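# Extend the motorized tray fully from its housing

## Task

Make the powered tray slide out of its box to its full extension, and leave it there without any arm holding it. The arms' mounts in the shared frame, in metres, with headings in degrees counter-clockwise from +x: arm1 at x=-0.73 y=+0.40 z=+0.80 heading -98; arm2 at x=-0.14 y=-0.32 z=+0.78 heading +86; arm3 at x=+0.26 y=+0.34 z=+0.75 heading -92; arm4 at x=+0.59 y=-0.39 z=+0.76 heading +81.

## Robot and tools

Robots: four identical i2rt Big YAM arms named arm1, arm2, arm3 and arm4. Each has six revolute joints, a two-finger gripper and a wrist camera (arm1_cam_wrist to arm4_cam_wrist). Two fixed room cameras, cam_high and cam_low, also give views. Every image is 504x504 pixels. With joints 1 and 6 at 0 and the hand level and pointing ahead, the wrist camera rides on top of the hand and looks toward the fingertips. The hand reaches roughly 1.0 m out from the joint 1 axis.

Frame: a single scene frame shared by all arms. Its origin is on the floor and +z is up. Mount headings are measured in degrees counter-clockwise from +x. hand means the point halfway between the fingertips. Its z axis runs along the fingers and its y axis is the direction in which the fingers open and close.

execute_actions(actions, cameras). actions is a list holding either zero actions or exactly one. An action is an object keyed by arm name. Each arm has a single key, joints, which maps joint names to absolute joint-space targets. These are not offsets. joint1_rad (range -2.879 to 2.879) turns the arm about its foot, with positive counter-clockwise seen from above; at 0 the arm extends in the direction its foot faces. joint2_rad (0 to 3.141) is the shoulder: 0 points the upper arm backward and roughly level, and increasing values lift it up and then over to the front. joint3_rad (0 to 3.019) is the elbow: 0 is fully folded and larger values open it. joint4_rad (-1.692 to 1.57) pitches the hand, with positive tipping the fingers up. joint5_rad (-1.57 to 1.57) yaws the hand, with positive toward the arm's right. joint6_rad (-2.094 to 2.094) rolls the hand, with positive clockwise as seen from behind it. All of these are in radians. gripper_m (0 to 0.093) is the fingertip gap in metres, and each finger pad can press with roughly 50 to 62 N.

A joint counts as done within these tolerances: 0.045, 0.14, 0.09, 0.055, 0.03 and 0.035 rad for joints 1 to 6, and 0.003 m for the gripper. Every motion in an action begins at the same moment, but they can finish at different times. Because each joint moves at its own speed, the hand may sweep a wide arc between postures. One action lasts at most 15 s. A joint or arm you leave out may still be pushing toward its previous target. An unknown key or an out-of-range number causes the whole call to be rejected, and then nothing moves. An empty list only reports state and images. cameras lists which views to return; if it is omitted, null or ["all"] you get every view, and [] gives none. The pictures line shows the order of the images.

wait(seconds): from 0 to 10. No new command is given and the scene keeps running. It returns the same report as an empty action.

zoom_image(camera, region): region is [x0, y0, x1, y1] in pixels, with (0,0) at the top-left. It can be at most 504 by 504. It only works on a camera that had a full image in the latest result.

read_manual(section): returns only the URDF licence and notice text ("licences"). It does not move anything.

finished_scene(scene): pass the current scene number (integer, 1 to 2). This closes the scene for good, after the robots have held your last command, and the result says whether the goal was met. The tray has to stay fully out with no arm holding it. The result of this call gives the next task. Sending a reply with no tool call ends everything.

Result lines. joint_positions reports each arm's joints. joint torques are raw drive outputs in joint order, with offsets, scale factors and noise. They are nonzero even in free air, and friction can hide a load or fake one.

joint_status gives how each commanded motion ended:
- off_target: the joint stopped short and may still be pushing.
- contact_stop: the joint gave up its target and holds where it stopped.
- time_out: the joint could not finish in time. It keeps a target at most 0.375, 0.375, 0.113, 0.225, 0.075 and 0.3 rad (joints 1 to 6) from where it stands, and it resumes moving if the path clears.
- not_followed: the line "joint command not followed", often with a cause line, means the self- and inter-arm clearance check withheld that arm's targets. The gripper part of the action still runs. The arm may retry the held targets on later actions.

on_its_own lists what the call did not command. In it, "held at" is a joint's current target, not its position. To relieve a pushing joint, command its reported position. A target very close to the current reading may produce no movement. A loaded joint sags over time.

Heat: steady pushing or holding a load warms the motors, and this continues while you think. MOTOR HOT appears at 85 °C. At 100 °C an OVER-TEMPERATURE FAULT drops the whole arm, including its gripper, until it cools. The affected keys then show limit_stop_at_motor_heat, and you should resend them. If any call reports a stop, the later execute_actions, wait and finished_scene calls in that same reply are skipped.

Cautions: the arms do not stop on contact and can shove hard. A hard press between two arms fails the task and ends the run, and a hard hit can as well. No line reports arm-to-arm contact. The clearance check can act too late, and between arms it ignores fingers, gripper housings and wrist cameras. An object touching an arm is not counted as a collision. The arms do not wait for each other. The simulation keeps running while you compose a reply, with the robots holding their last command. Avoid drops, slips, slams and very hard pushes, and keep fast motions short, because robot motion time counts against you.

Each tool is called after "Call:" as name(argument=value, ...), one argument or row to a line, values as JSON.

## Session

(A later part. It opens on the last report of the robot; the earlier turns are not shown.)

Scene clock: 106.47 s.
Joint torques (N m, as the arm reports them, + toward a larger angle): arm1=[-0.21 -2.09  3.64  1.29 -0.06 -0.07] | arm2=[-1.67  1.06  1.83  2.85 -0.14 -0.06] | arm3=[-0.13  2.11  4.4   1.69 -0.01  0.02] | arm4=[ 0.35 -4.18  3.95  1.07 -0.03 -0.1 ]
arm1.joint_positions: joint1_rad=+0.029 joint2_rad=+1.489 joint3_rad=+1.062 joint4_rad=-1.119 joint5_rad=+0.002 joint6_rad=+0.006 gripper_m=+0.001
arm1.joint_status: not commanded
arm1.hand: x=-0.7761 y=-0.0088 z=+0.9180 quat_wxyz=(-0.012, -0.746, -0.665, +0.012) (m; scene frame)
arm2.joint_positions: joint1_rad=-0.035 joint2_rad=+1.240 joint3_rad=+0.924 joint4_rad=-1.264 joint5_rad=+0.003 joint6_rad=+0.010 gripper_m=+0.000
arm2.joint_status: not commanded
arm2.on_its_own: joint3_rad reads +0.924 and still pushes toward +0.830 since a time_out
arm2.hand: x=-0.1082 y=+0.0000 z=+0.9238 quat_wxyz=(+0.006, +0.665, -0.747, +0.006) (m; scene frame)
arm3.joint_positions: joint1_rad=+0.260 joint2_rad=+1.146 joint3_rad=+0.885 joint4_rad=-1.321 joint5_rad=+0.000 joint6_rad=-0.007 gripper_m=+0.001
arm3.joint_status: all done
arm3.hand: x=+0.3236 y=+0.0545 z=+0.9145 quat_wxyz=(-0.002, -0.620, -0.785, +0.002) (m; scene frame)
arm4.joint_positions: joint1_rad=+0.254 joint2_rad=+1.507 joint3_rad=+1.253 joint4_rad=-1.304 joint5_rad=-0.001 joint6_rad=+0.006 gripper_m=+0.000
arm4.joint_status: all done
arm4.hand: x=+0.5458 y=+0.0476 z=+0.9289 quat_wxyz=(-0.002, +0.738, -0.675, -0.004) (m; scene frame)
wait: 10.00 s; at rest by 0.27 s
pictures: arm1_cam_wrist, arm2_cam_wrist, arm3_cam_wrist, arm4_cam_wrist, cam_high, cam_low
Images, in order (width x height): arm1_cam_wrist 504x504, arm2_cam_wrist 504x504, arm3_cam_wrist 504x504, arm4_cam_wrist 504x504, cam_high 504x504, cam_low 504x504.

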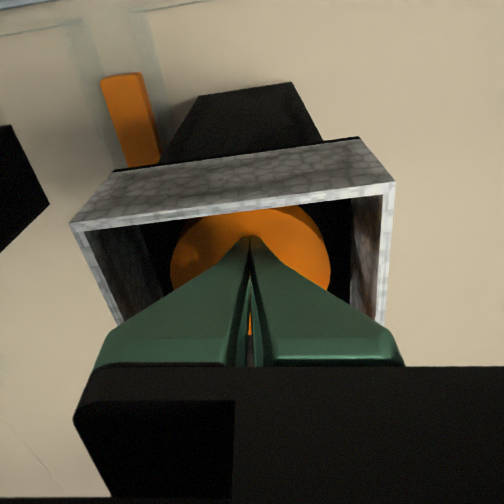

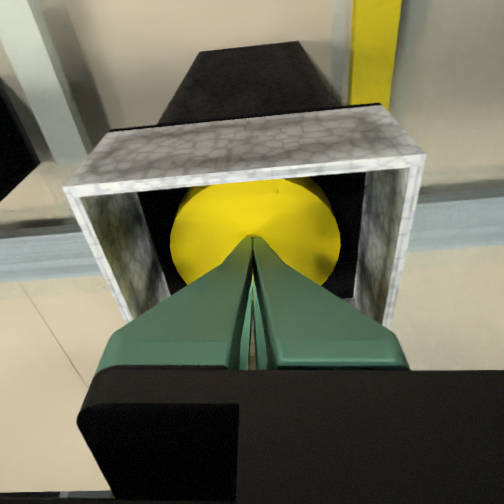

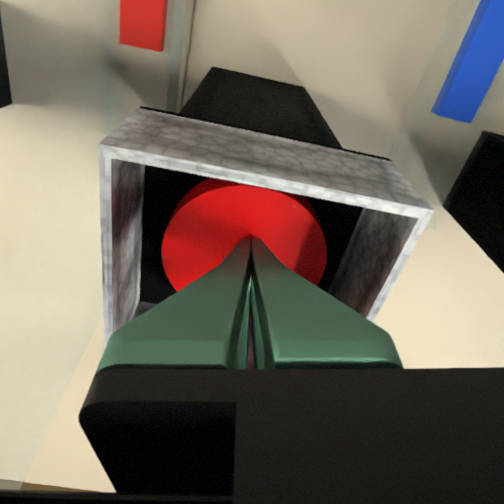

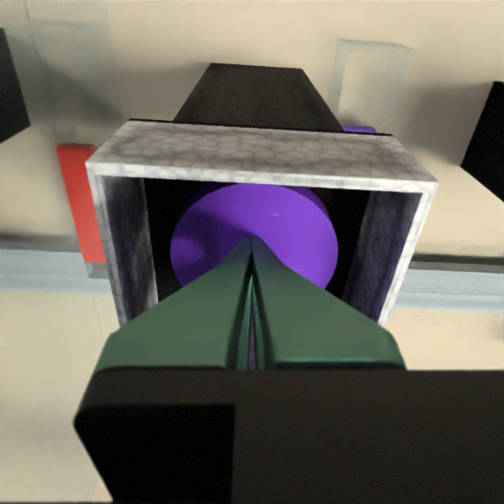

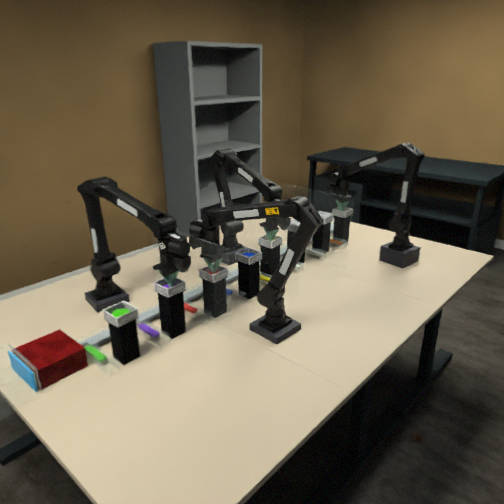

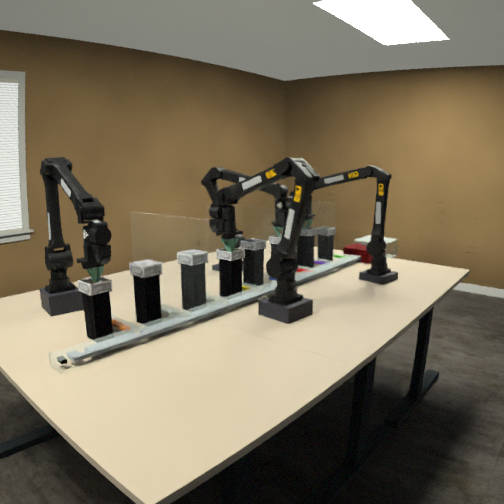

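Call:
wait(
  seconds=10,
)

Call:
wait(
  seconds=10,
)

Call:
wait(
  seconds=10,
)

Call:
wait(
  seconds=10,
)

Call:
wait(
  seconds=10,
)

Call:
wait(
  seconds=10,
)

Call:
wait(
  seconds=10,
)

Call:
wait(
  seconds=10,
)

Scene clock: 120.73 s.
Joint torques (N m, as the arm reports them, + toward a larger angle): arm1=[-0.16 -1.75  3.68  1.32 -0.08 -0.07] | arm2=[-1.7   1.07  1.85  2.84 -0.14 -0.05] | arm3=[-0.16  2.1   4.37  1.68 -0.01  0.02] | arm4=[ 0.38 -4.19  3.95  1.06 -0.03 -0.1 ]
arm1.joint_positions: joint1_rad=+0.029 joint2_rad=+1.489 joint3_rad=+1.062 joint4_rad=-1.119 joint5_rad=+0.002 joint6_rad=+0.006 gripper_m=+0.001
arm1.joint_status: not commanded
arm1.hand: x=-0.7761 y=-0.0088 z=+0.9180 quat_wxyz=(-0.012, -0.746, -0.665, +0.012) (m; scene frame)
arm2.joint_positions: joint1_rad=-0.035 joint2_rad=+1.240 joint3_rad=+0.924 joint4_rad=-1.264 joint5_rad=+0.003 joint6_rad=+0.010 gripper_m=+0.000
arm2.joint_status: not commanded
arm2.on_its_own: joint3_rad reads +0.924 and still pushes toward +0.830 since a time_out
arm2.hand: x=-0.1082 y=+0.0000 z=+0.9238 quat_wxyz=(+0.006, +0.665, -0.747, +0.006) (m; scene frame)
arm3.joint_positions: joint1_rad=+0.260 joint2_rad=+1.146 joint3_rad=+0.885 joint4_rad=-1.321 joint5_rad=+0.000 joint6_rad=-0.007 gripper_m=+0.001
arm3.joint_status: all done
arm3.hand: x=+0.3236 y=+0.0545 z=+0.9145 quat_wxyz=(-0.002, -0.620, -0.785, +0.002) (m; scene frame)
arm4.joint_positions: joint1_rad=+0.254 joint2_rad=+1.507 joint3_rad=+1.253 joint4_rad=-1.304 joint5_rad=-0.001 joint6_rad=+0.006 gripper_m=+0.000
arm4.joint_status: all done
arm4.hand: x=+0.5458 y=+0.0476 z=+0.9289 quat_wxyz=(-0.002, +0.738, -0.675, -0.004) (m; scene frame)
wait: 10.00 s; at rest from the start
pictures: arm1_cam_wrist, arm2_cam_wrist, arm3_cam_wrist, arm4_cam_wrist, cam_high, cam_low
Images, in order (width x height): arm1_cam_wrist 504x504, arm2_cam_wrist 504x504, arm3_cam_wrist 504x504, arm4_cam_wrist 504x504, cam_high 504x504, cam_low 504x504.

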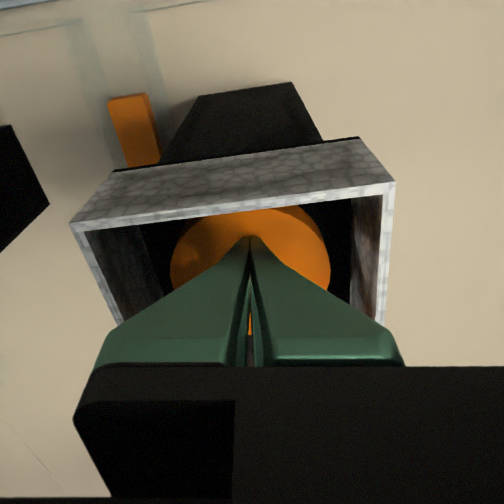

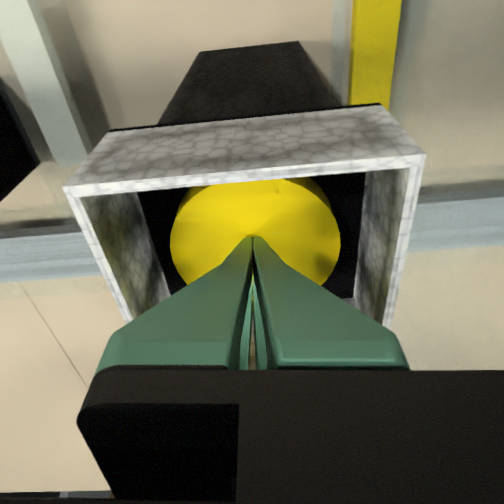

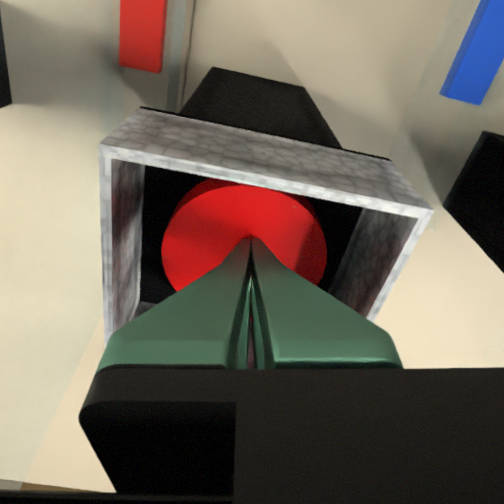

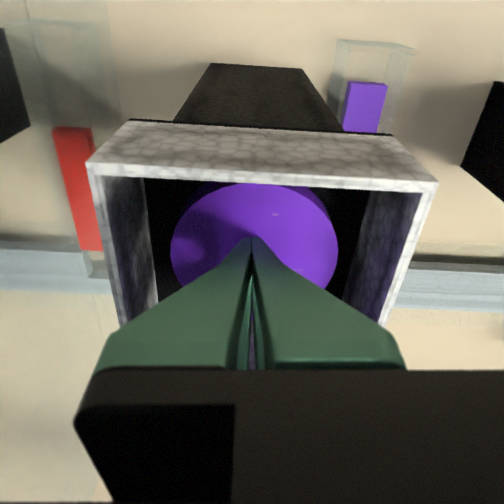

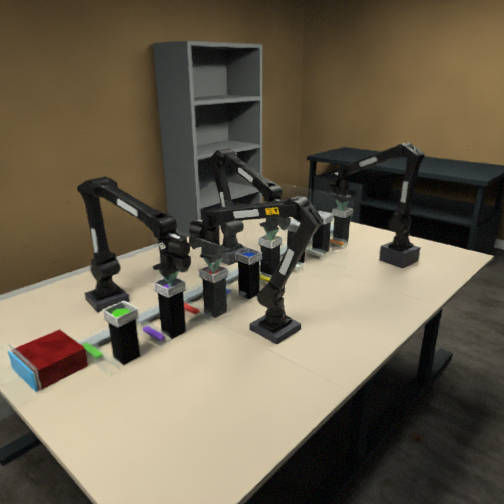

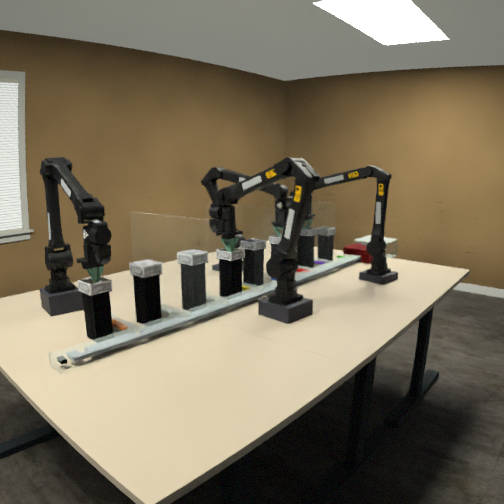

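Scene clock: 130.73 s.
Joint torques (N m, as the arm reports them, + toward a larger angle): arm1=[-0.09 -1.74  3.65  1.31 -0.08 -0.07] | arm2=[-1.66  1.04  1.86  2.85 -0.14 -0.06] | arm3=[-0.12  2.1   4.38  1.67  0.    0.02] | arm4=[ 0.38 -4.27  3.94  1.06 -0.03 -0.09]
arm1.joint_positions: joint1_rad=+0.029 joint2_rad=+1.489 joint3_rad=+1.062 joint4_rad=-1.119 joint5_rad=+0.002 joint6_rad=+0.006 gripper_m=+0.001
arm1.joint_status: not commanded
arm1.hand: x=-0.7761 y=-0.0088 z=+0.9180 quat_wxyz=(-0.012, -0.746, -0.665, +0.012) (m; scene frame)
arm2.joint_positions: joint1_rad=-0.035 joint2_rad=+1.240 joint3_rad=+0.924 joint4_rad=-1.264 joint5_rad=+0.003 joint6_rad=+0.010 gripper_m=+0.000
arm2.joint_status: not commanded
arm2.on_its_own: joint3_rad reads +0.924 and still pushes toward +0.830 since a time_out
arm2.hand: x=-0.1082 y=+0.0000 z=+0.9238 quat_wxyz=(+0.006, +0.665, -0.747, +0.006) (m; scene frame)
arm3.joint_positions: joint1_rad=+0.260 joint2_rad=+1.146 joint3_rad=+0.885 joint4_rad=-1.321 joint5_rad=+0.000 joint6_rad=-0.007 gripper_m=+0.001
arm3.joint_status: all done
arm3.hand: x=+0.3236 y=+0.0545 z=+0.9145 quat_wxyz=(-0.002, -0.620, -0.785, +0.002) (m; scene frame)
arm4.joint_positions: joint1_rad=+0.254 joint2_rad=+1.507 joint3_rad=+1.253 joint4_rad=-1.304 joint5_rad=-0.001 joint6_rad=+0.006 gripper_m=+0.000
arm4.joint_status: all done
arm4.hand: x=+0.5458 y=+0.0476 z=+0.9289 quat_wxyz=(-0.002, +0.738, -0.675, -0.004) (m; scene frame)
wait: 10.00 s; at rest by 0.27 s
pictures: arm1_cam_wrist, arm2_cam_wrist, arm3_cam_wrist, arm4_cam_wrist, cam_high, cam_low
Images, in order (width x height): arm1_cam_wrist 504x504, arm2_cam_wrist 504x504, arm3_cam_wrist 504x504, arm4_cam_wrist 504x504, cam_high 504x504, cam_low 504x504.

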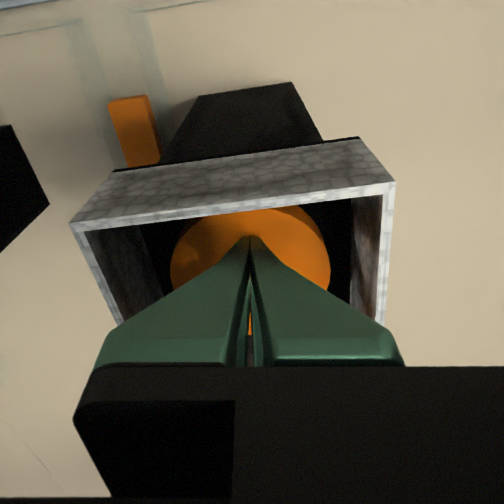

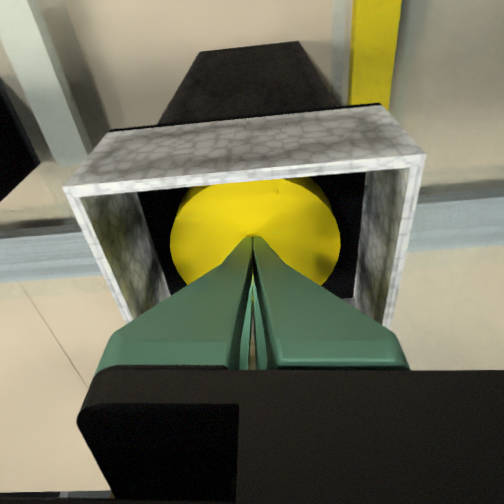

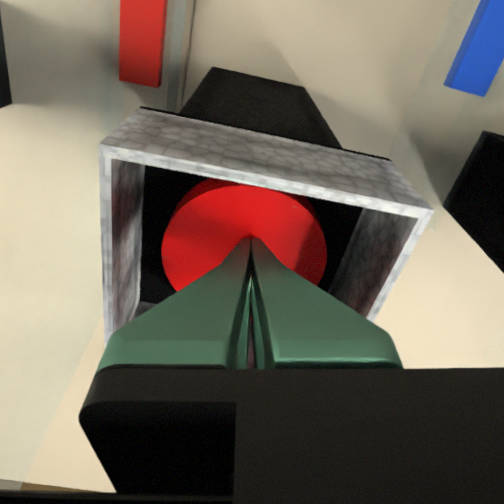

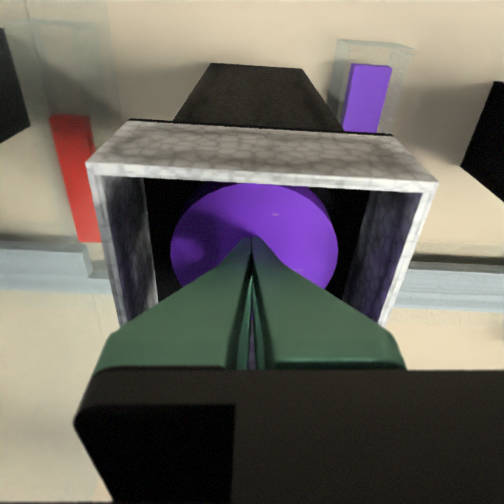

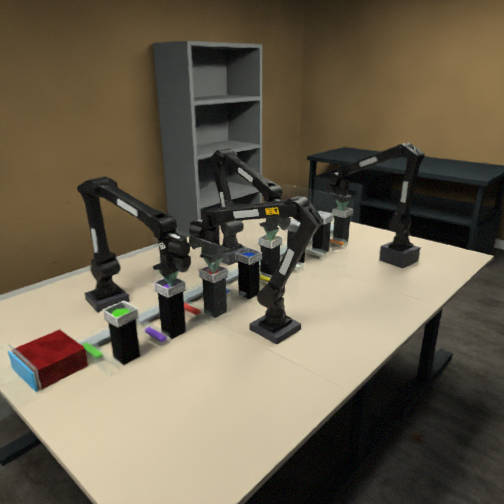

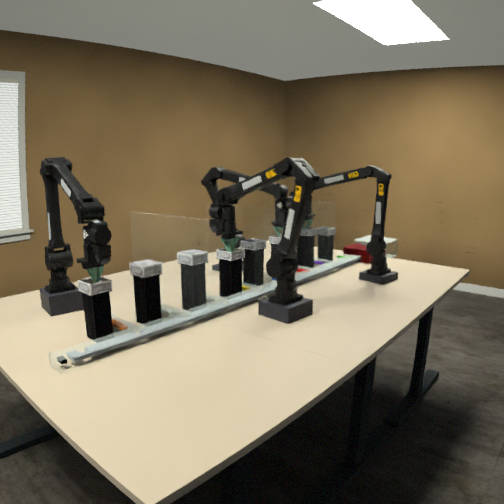

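Scene clock: 140.73 s.
Joint torques (N m, as the arm reports them, + toward a larger angle): arm1=[-0.13 -1.87  3.71  1.34 -0.07 -0.07] | arm2=[-1.7   1.01  1.85  2.84 -0.14 -0.06] | arm3=[-0.12  2.12  4.37  1.67 -0.01  0.02] | arm4=[ 0.33 -4.18  3.95  1.07 -0.03 -0.1 ]
arm1.joint_positions: joint1_rad=+0.029 joint2_rad=+1.489 joint3_rad=+1.062 joint4_rad=-1.119 joint5_rad=+0.002 joint6_rad=+0.006 gripper_m=+0.001
arm1.joint_status: not commanded
arm1.hand: x=-0.7761 y=-0.0088 z=+0.9180 quat_wxyz=(-0.012, -0.746, -0.665, +0.012) (m; scene frame)
arm2.joint_positions: joint1_rad=-0.035 joint2_rad=+1.240 joint3_rad=+0.924 joint4_rad=-1.264 joint5_rad=+0.003 joint6_rad=+0.010 gripper_m=+0.000
arm2.joint_status: not commanded
arm2.on_its_own: joint3_rad reads +0.924 and still pushes toward +0.830 since a time_out
arm2.hand: x=-0.1082 y=+0.0000 z=+0.9238 quat_wxyz=(+0.006, +0.665, -0.747, +0.006) (m; scene frame)
arm3.joint_positions: joint1_rad=+0.260 joint2_rad=+1.146 joint3_rad=+0.885 joint4_rad=-1.321 joint5_rad=+0.000 joint6_rad=-0.007 gripper_m=+0.001
arm3.joint_status: all done
arm3.hand: x=+0.3236 y=+0.0545 z=+0.9145 quat_wxyz=(-0.002, -0.620, -0.785, +0.002) (m; scene frame)
arm4.joint_positions: joint1_rad=+0.254 joint2_rad=+1.507 joint3_rad=+1.253 joint4_rad=-1.304 joint5_rad=-0.001 joint6_rad=+0.006 gripper_m=+0.000
arm4.joint_status: all done
arm4.hand: x=+0.5458 y=+0.0476 z=+0.9289 quat_wxyz=(-0.002, +0.738, -0.675, -0.004) (m; scene frame)
wait: 10.00 s; at rest by 0.27 s
pictures: arm1_cam_wrist, arm2_cam_wrist, arm3_cam_wrist, arm4_cam_wrist, cam_high, cam_low
Images, in order (width x height): arm1_cam_wrist 504x504, arm2_cam_wrist 504x504, arm3_cam_wrist 504x504, arm4_cam_wrist 504x504, cam_high 504x504, cam_low 504x504.

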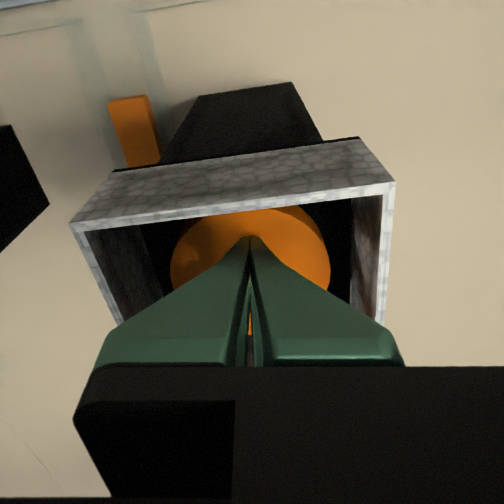

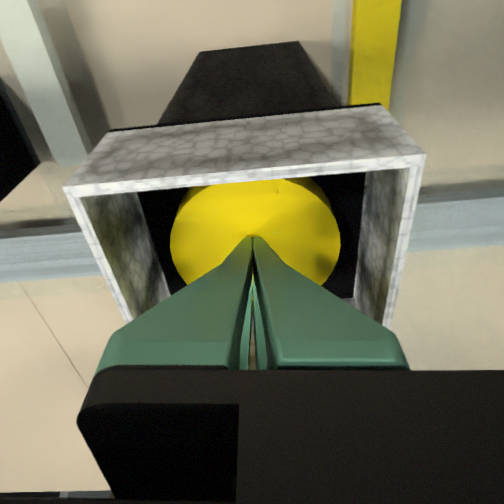

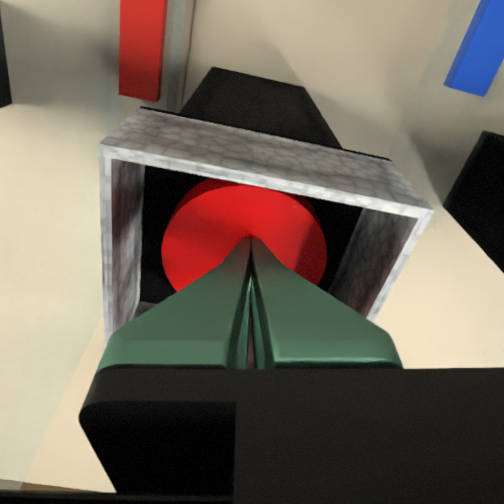

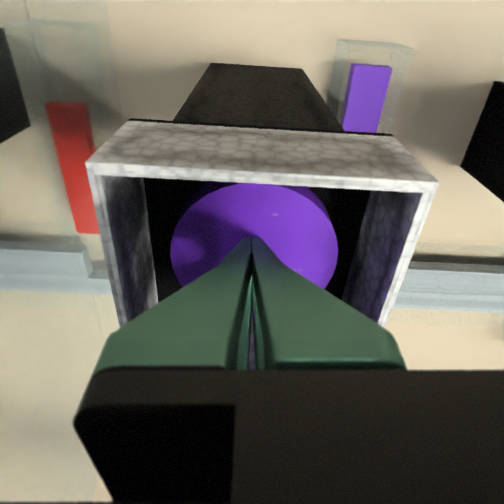

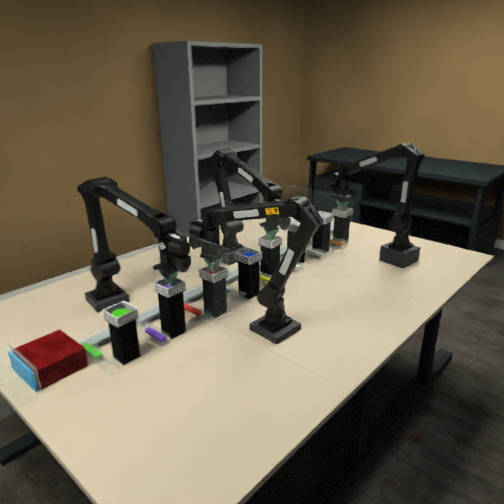

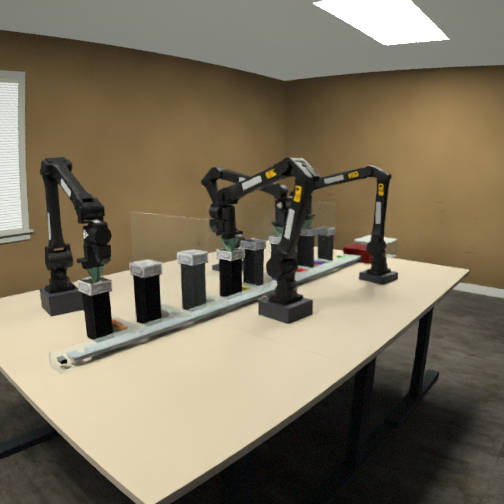

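Scene clock: 150.73 s.
Joint torques (N m, as the arm reports them, + toward a larger angle): arm1=[-0.12 -1.86  3.69  1.34 -0.08 -0.08] | arm2=[-1.7   1.09  1.84  2.84 -0.14 -0.06] | arm3=[-0.15  2.05  4.38  1.67 -0.01  0.02] | arm4=[ 0.33 -4.23  3.95  1.07 -0.03 -0.1 ]
arm1.joint_positions: joint1_rad=+0.029 joint2_rad=+1.489 joint3_rad=+1.062 joint4_rad=-1.119 joint5_rad=+0.002 joint6_rad=+0.006 gripper_m=+0.001
arm1.joint_status: not commanded
arm1.hand: x=-0.7761 y=-0.0088 z=+0.9180 quat_wxyz=(-0.012, -0.746, -0.665, +0.012) (m; scene frame)
arm2.joint_positions: joint1_rad=-0.035 joint2_rad=+1.240 joint3_rad=+0.924 joint4_rad=-1.264 joint5_rad=+0.003 joint6_rad=+0.010 gripper_m=+0.000
arm2.joint_status: not commanded
arm2.on_its_own: joint3_rad reads +0.924 and still pushes toward +0.830 since a time_out
arm2.hand: x=-0.1082 y=+0.0000 z=+0.9238 quat_wxyz=(+0.006, +0.665, -0.747, +0.006) (m; scene frame)
arm3.joint_positions: joint1_rad=+0.260 joint2_rad=+1.146 joint3_rad=+0.885 joint4_rad=-1.321 joint5_rad=+0.000 joint6_rad=-0.007 gripper_m=+0.001
arm3.joint_status: all done
arm3.hand: x=+0.3236 y=+0.0545 z=+0.9145 quat_wxyz=(-0.002, -0.620, -0.785, +0.002) (m; scene frame)
arm4.joint_positions: joint1_rad=+0.254 joint2_rad=+1.507 joint3_rad=+1.253 joint4_rad=-1.304 joint5_rad=-0.001 joint6_rad=+0.006 gripper_m=+0.000
arm4.joint_status: all done
arm4.hand: x=+0.5458 y=+0.0476 z=+0.9289 quat_wxyz=(-0.002, +0.738, -0.675, -0.004) (m; scene frame)
wait: 10.00 s; at rest by 0.27 s
pictures: arm1_cam_wrist, arm2_cam_wrist, arm3_cam_wrist, arm4_cam_wrist, cam_high, cam_low
Images, in order (width x height): arm1_cam_wrist 504x504, arm2_cam_wrist 504x504, arm3_cam_wrist 504x504, arm4_cam_wrist 504x504, cam_high 504x504, cam_low 504x504.

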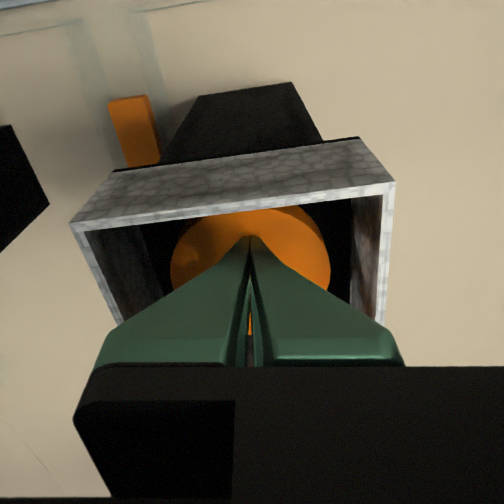

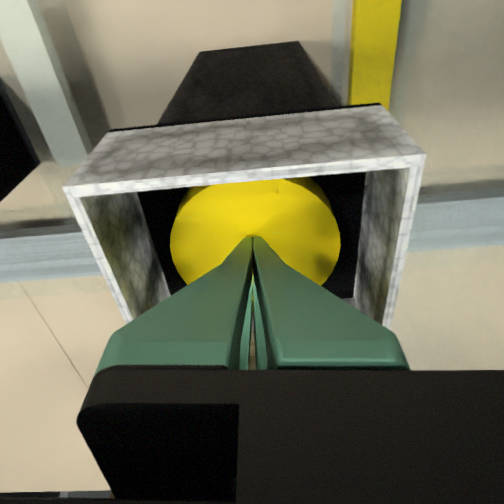

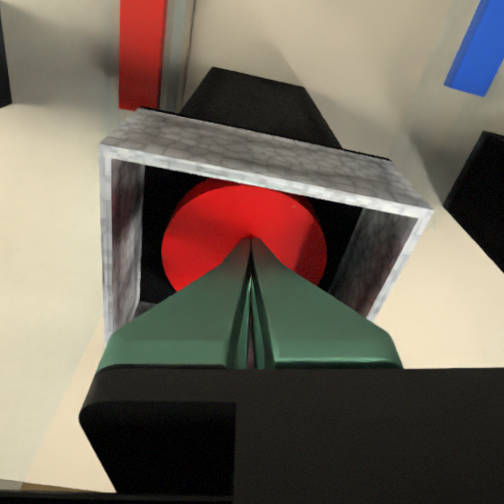

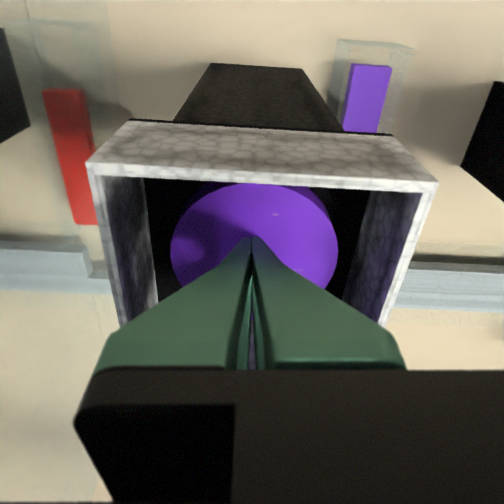

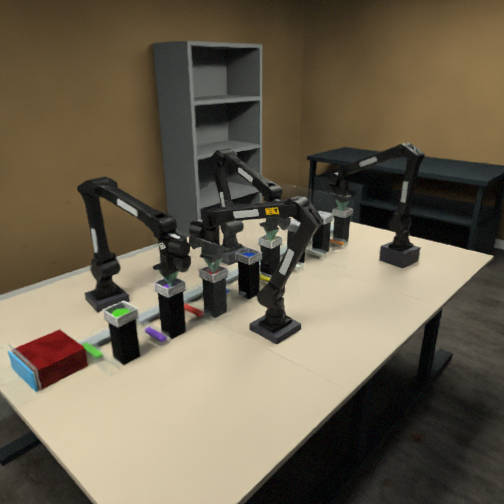

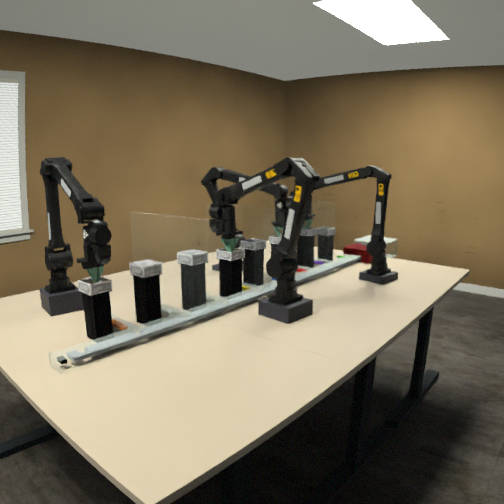

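Scene clock: 160.73 s.
Joint torques (N m, as the arm reports them, + toward a larger angle): arm1=[-0.29 -2.18  3.71  1.32 -0.07 -0.09] | arm2=[-1.67  1.04  1.85  2.84 -0.14 -0.05] | arm3=[-0.13  2.1   4.39  1.66  0.    0.02] | arm4=[ 0.37 -4.26  3.95  1.06 -0.03 -0.1 ]
arm1.joint_positions: joint1_rad=+0.029 joint2_rad=+1.489 joint3_rad=+1.062 joint4_rad=-1.119 joint5_rad=+0.002 joint6_rad=+0.006 gripper_m=+0.001
arm1.joint_status: not commanded
arm1.hand: x=-0.7761 y=-0.0088 z=+0.9180 quat_wxyz=(-0.012, -0.746, -0.665, +0.012) (m; scene frame)
arm2.joint_positions: joint1_rad=-0.035 joint2_rad=+1.240 joint3_rad=+0.924 joint4_rad=-1.264 joint5_rad=+0.003 joint6_rad=+0.010 gripper_m=+0.000
arm2.joint_status: not commanded
arm2.on_its_own: joint3_rad reads +0.924 and still pushes toward +0.830 since a time_out
arm2.hand: x=-0.1082 y=+0.0000 z=+0.9238 quat_wxyz=(+0.006, +0.665, -0.747, +0.006) (m; scene frame)
arm3.joint_positions: joint1_rad=+0.260 joint2_rad=+1.146 joint3_rad=+0.885 joint4_rad=-1.321 joint5_rad=+0.000 joint6_rad=-0.007 gripper_m=+0.001
arm3.joint_status: all done
arm3.hand: x=+0.3236 y=+0.0545 z=+0.9145 quat_wxyz=(-0.002, -0.620, -0.785, +0.002) (m; scene frame)
arm4.joint_positions: joint1_rad=+0.254 joint2_rad=+1.507 joint3_rad=+1.253 joint4_rad=-1.304 joint5_rad=-0.001 joint6_rad=+0.006 gripper_m=+0.000
arm4.joint_status: all done
arm4.hand: x=+0.5458 y=+0.0476 z=+0.9289 quat_wxyz=(-0.002, +0.738, -0.675, -0.004) (m; scene frame)
wait: 10.00 s; at rest by 0.27 s
pictures: arm1_cam_wrist, arm2_cam_wrist, arm3_cam_wrist, arm4_cam_wrist, cam_high, cam_low
Images, in order (width x height): arm1_cam_wrist 504x504, arm2_cam_wrist 504x504, arm3_cam_wrist 504x504, arm4_cam_wrist 504x504, cam_high 504x504, cam_low 504x504.

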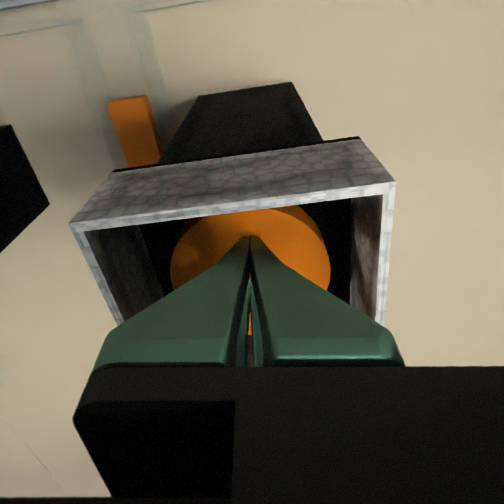

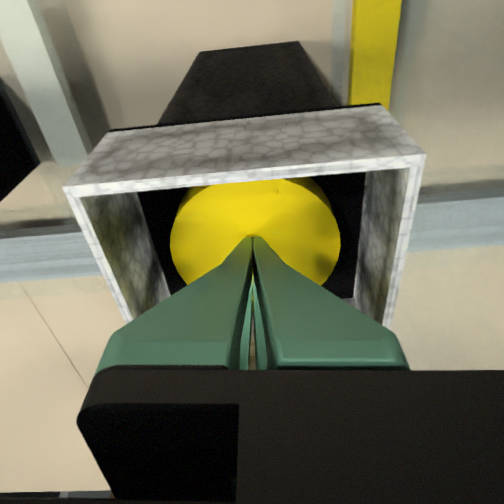

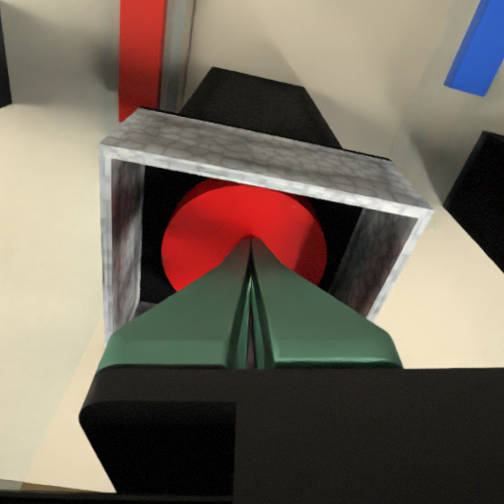

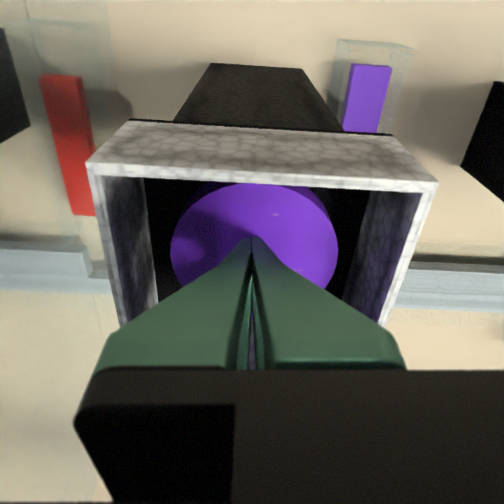

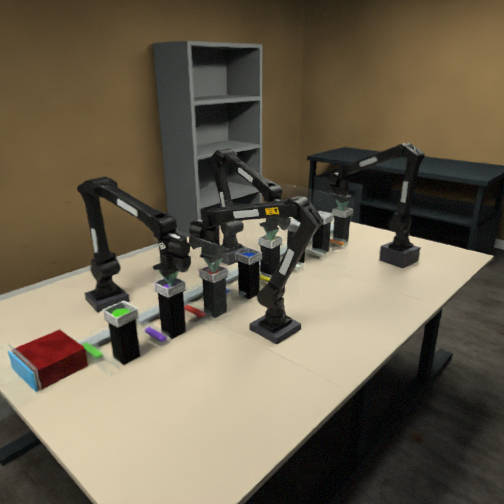

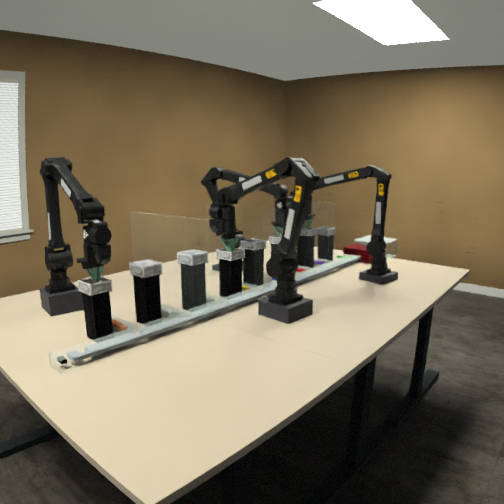

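Scene clock: 170.73 s.
Joint torques (N m, as the arm reports them, + toward a larger angle): arm1=[-0.37 -2.02  3.65  1.32 -0.06 -0.06] | arm2=[-1.65  1.03  1.85  2.84 -0.14 -0.05] | arm3=[-0.14  2.15  4.38  1.68  0.    0.02] | arm4=[ 0.37 -4.15  3.95  1.06 -0.03 -0.09]
arm1.joint_positions: joint1_rad=+0.029 joint2_rad=+1.489 joint3_rad=+1.062 joint4_rad=-1.119 joint5_rad=+0.002 joint6_rad=+0.006 gripper_m=+0.001
arm1.joint_status: not commanded
arm1.hand: x=-0.7761 y=-0.0088 z=+0.9180 quat_wxyz=(-0.012, -0.746, -0.665, +0.012) (m; scene frame)
arm2.joint_positions: joint1_rad=-0.035 joint2_rad=+1.240 joint3_rad=+0.924 joint4_rad=-1.264 joint5_rad=+0.003 joint6_rad=+0.010 gripper_m=+0.000
arm2.joint_status: not commanded
arm2.on_its_own: joint3_rad reads +0.924 and still pushes toward +0.830 since a time_out
arm2.hand: x=-0.1082 y=+0.0000 z=+0.9238 quat_wxyz=(+0.006, +0.665, -0.747, +0.006) (m; scene frame)
arm3.joint_positions: joint1_rad=+0.260 joint2_rad=+1.146 joint3_rad=+0.885 joint4_rad=-1.321 joint5_rad=+0.000 joint6_rad=-0.007 gripper_m=+0.001
arm3.joint_status: all done
arm3.hand: x=+0.3236 y=+0.0545 z=+0.9145 quat_wxyz=(-0.002, -0.620, -0.785, +0.002) (m; scene frame)
arm4.joint_positions: joint1_rad=+0.254 joint2_rad=+1.507 joint3_rad=+1.253 joint4_rad=-1.304 joint5_rad=-0.001 joint6_rad=+0.006 gripper_m=+0.000
arm4.joint_status: all done
arm4.hand: x=+0.5458 y=+0.0476 z=+0.9289 quat_wxyz=(-0.002, +0.738, -0.675, -0.004) (m; scene frame)
wait: 10.00 s; at rest by 0.27 s
pictures: arm1_cam_wrist, arm2_cam_wrist, arm3_cam_wrist, arm4_cam_wrist, cam_high, cam_low
Images, in order (width x height): arm1_cam_wrist 504x504, arm2_cam_wrist 504x504, arm3_cam_wrist 504x504, arm4_cam_wrist 504x504, cam_high 504x504, cam_low 504x504.

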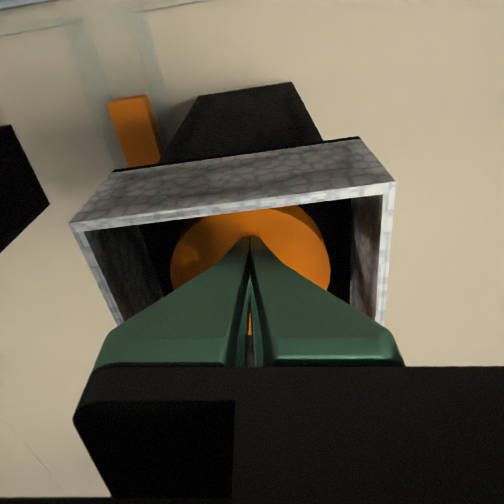

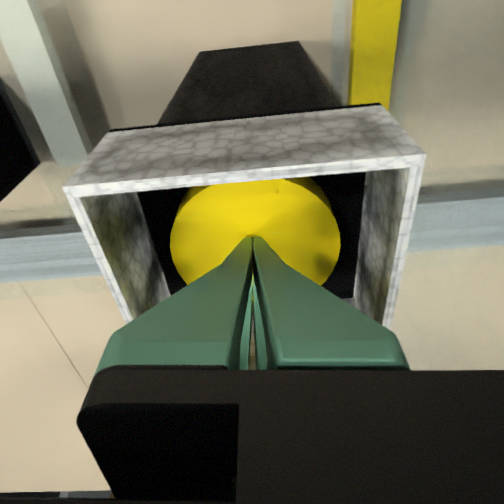

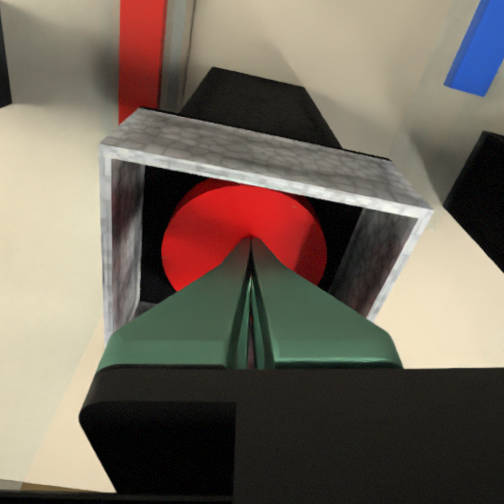

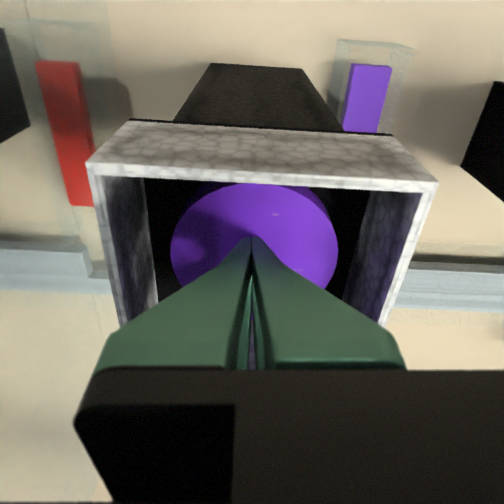

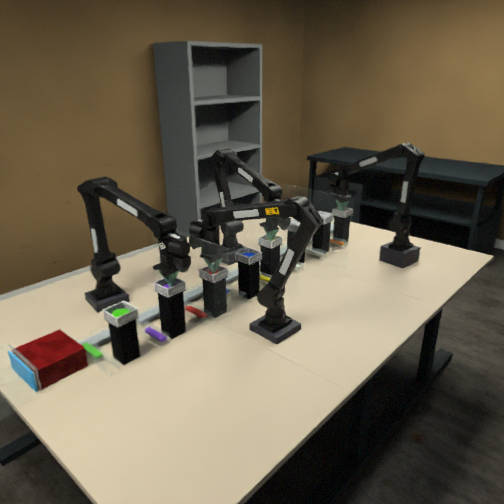

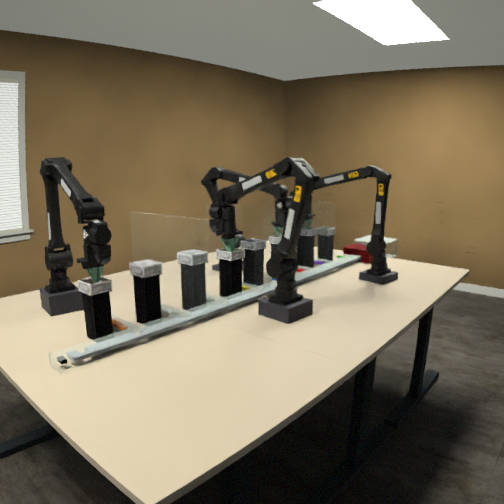

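Scene clock: 180.73 s.
Joint torques (N m, as the arm reports them, + toward a larger angle): arm1=[-0.4  -1.68  3.64  1.31 -0.06 -0.09] | arm2=[-1.69  1.06  1.85  2.85 -0.14 -0.06] | arm3=[-0.17  2.11  4.39  1.67 -0.01  0.02] | arm4=[ 0.39 -4.2   3.94  1.07 -0.03 -0.1 ]
arm1.joint_positions: joint1_rad=+0.029 joint2_rad=+1.489 joint3_rad=+1.062 joint4_rad=-1.119 joint5_rad=+0.002 joint6_rad=+0.006 gripper_m=+0.001
arm1.joint_status: not commanded
arm1.hand: x=-0.7761 y=-0.0088 z=+0.9180 quat_wxyz=(-0.012, -0.746, -0.665, +0.012) (m; scene frame)
arm2.joint_positions: joint1_rad=-0.035 joint2_rad=+1.240 joint3_rad=+0.924 joint4_rad=-1.264 joint5_rad=+0.003 joint6_rad=+0.010 gripper_m=+0.000
arm2.joint_status: not commanded
arm2.on_its_own: joint3_rad reads +0.924 and still pushes toward +0.830 since a time_out
arm2.hand: x=-0.1082 y=+0.0000 z=+0.9238 quat_wxyz=(+0.006, +0.665, -0.747, +0.006) (m; scene frame)
arm3.joint_positions: joint1_rad=+0.260 joint2_rad=+1.146 joint3_rad=+0.885 joint4_rad=-1.321 joint5_rad=+0.000 joint6_rad=-0.007 gripper_m=+0.001
arm3.joint_status: all done
arm3.hand: x=+0.3236 y=+0.0545 z=+0.9145 quat_wxyz=(-0.002, -0.620, -0.785, +0.002) (m; scene frame)
arm4.joint_positions: joint1_rad=+0.254 joint2_rad=+1.507 joint3_rad=+1.253 joint4_rad=-1.304 joint5_rad=-0.001 joint6_rad=+0.006 gripper_m=+0.000
arm4.joint_status: all done
arm4.hand: x=+0.5458 y=+0.0476 z=+0.9289 quat_wxyz=(-0.002, +0.738, -0.675, -0.004) (m; scene frame)
wait: 10.00 s; at rest by 0.27 s
pictures: arm1_cam_wrist, arm2_cam_wrist, arm3_cam_wrist, arm4_cam_wrist, cam_high, cam_low
Images, in order (width x height): arm1_cam_wrist 504x504, arm2_cam_wrist 504x504, arm3_cam_wrist 504x504, arm4_cam_wrist 504x504, cam_high 504x504, cam_low 504x504.

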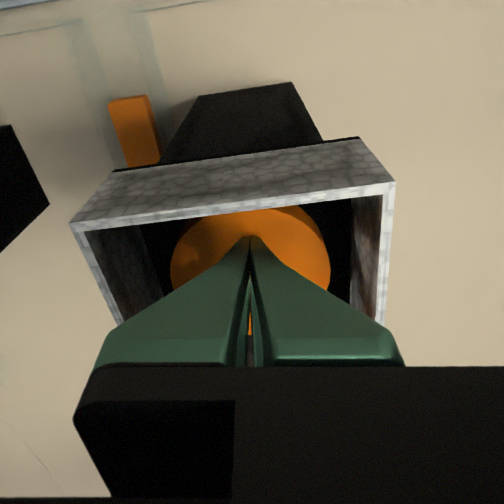

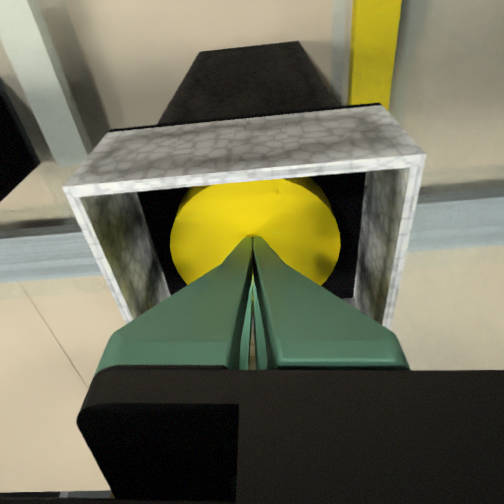

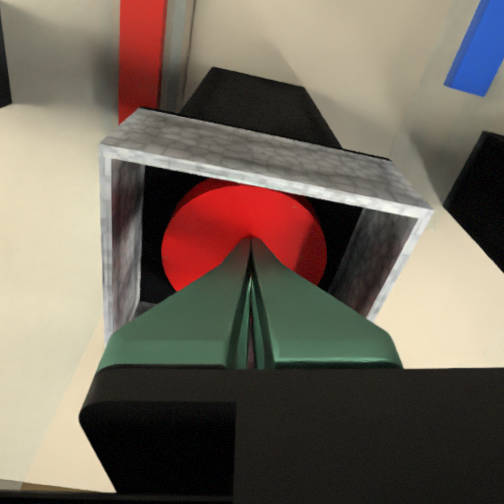

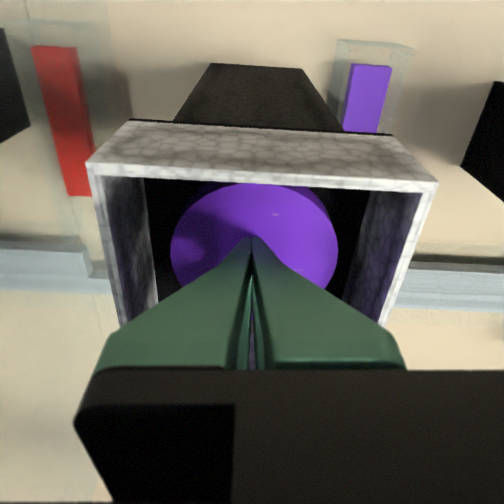

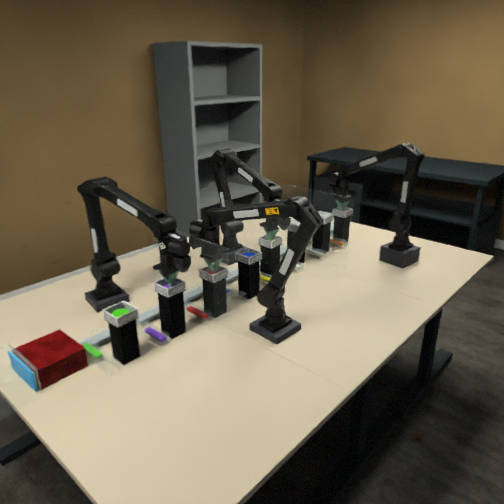

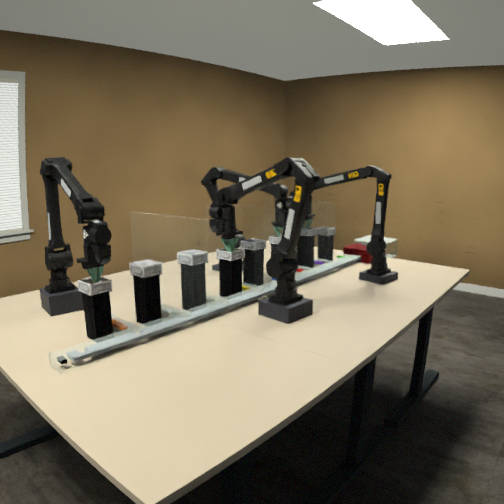

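Scene clock: 190.73 s.
Joint torques (N m, as the arm reports them, + toward a larger angle): arm1=[-0.26 -2.01  3.68  1.33 -0.07 -0.08] | arm2=[-1.66  1.01  1.85  2.85 -0.14 -0.06] | arm3=[-0.1   2.09  4.39  1.68 -0.01  0.02] | arm4=[ 0.34 -4.25  3.94  1.05 -0.03 -0.09]
arm1.joint_positions: joint1_rad=+0.029 joint2_rad=+1.489 joint3_rad=+1.062 joint4_rad=-1.119 joint5_rad=+0.002 joint6_rad=+0.006 gripper_m=+0.001
arm1.joint_status: not commanded
arm1.hand: x=-0.7761 y=-0.0088 z=+0.9180 quat_wxyz=(-0.012, -0.746, -0.665, +0.012) (m; scene frame)
arm2.joint_positions: joint1_rad=-0.035 joint2_rad=+1.240 joint3_rad=+0.924 joint4_rad=-1.264 joint5_rad=+0.003 joint6_rad=+0.010 gripper_m=+0.000
arm2.joint_status: not commanded
arm2.on_its_own: joint3_rad reads +0.924 and still pushes toward +0.830 since a time_out
arm2.hand: x=-0.1082 y=+0.0000 z=+0.9238 quat_wxyz=(+0.006, +0.665, -0.747, +0.006) (m; scene frame)
arm3.joint_positions: joint1_rad=+0.260 joint2_rad=+1.146 joint3_rad=+0.885 joint4_rad=-1.321 joint5_rad=+0.000 joint6_rad=-0.007 gripper_m=+0.001
arm3.joint_status: all done
arm3.hand: x=+0.3236 y=+0.0545 z=+0.9145 quat_wxyz=(-0.002, -0.620, -0.785, +0.002) (m; scene frame)
arm4.joint_positions: joint1_rad=+0.254 joint2_rad=+1.507 joint3_rad=+1.253 joint4_rad=-1.304 joint5_rad=-0.001 joint6_rad=+0.006 gripper_m=+0.000
arm4.joint_status: all done
arm4.hand: x=+0.5458 y=+0.0476 z=+0.9289 quat_wxyz=(-0.002, +0.738, -0.675, -0.004) (m; scene frame)
wait: 10.00 s; at rest by 0.27 s
pictures: arm1_cam_wrist, arm2_cam_wrist, arm3_cam_wrist, arm4_cam_wrist, cam_high, cam_low
Images, in order (width x height): arm1_cam_wrist 504x504, arm2_cam_wrist 504x504, arm3_cam_wrist 504x504, arm4_cam_wrist 504x504, cam_high 504x504, cam_low 504x504.

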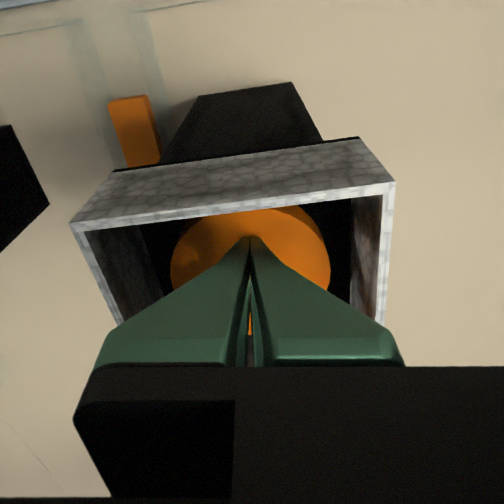

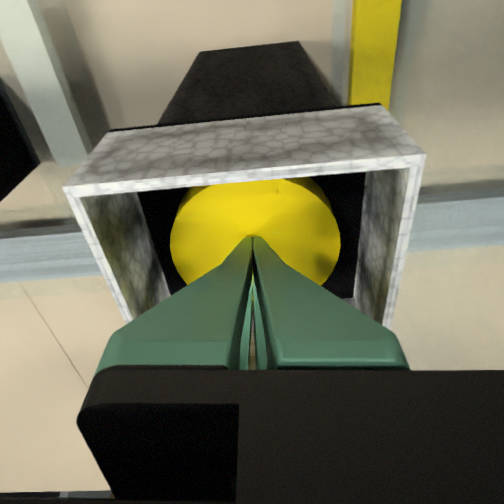

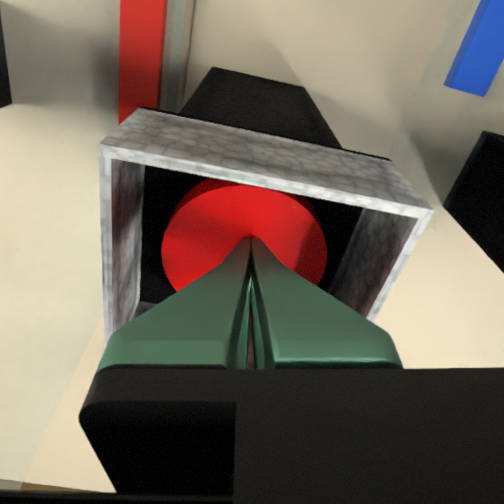

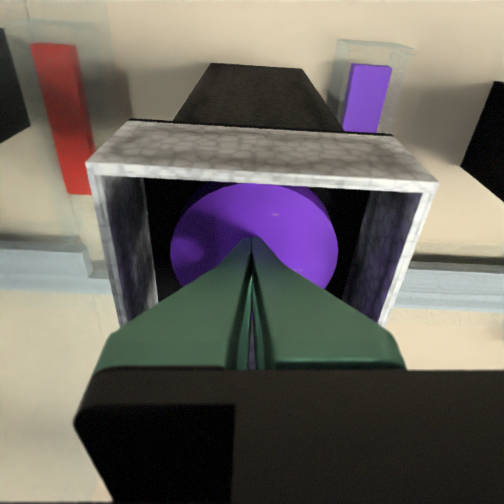

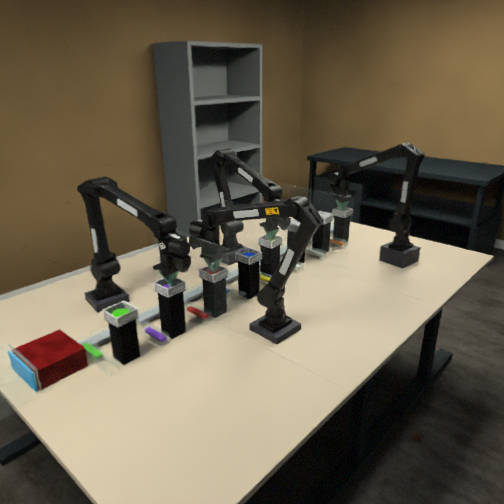

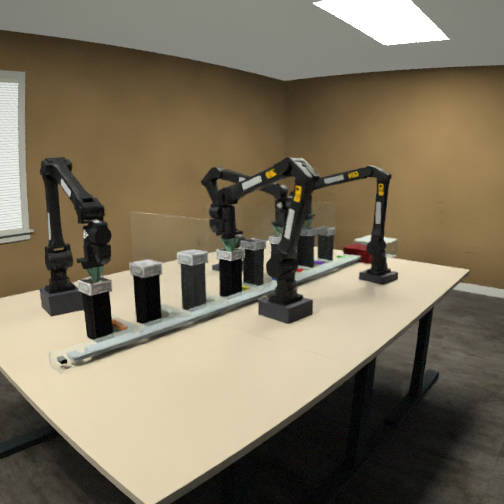

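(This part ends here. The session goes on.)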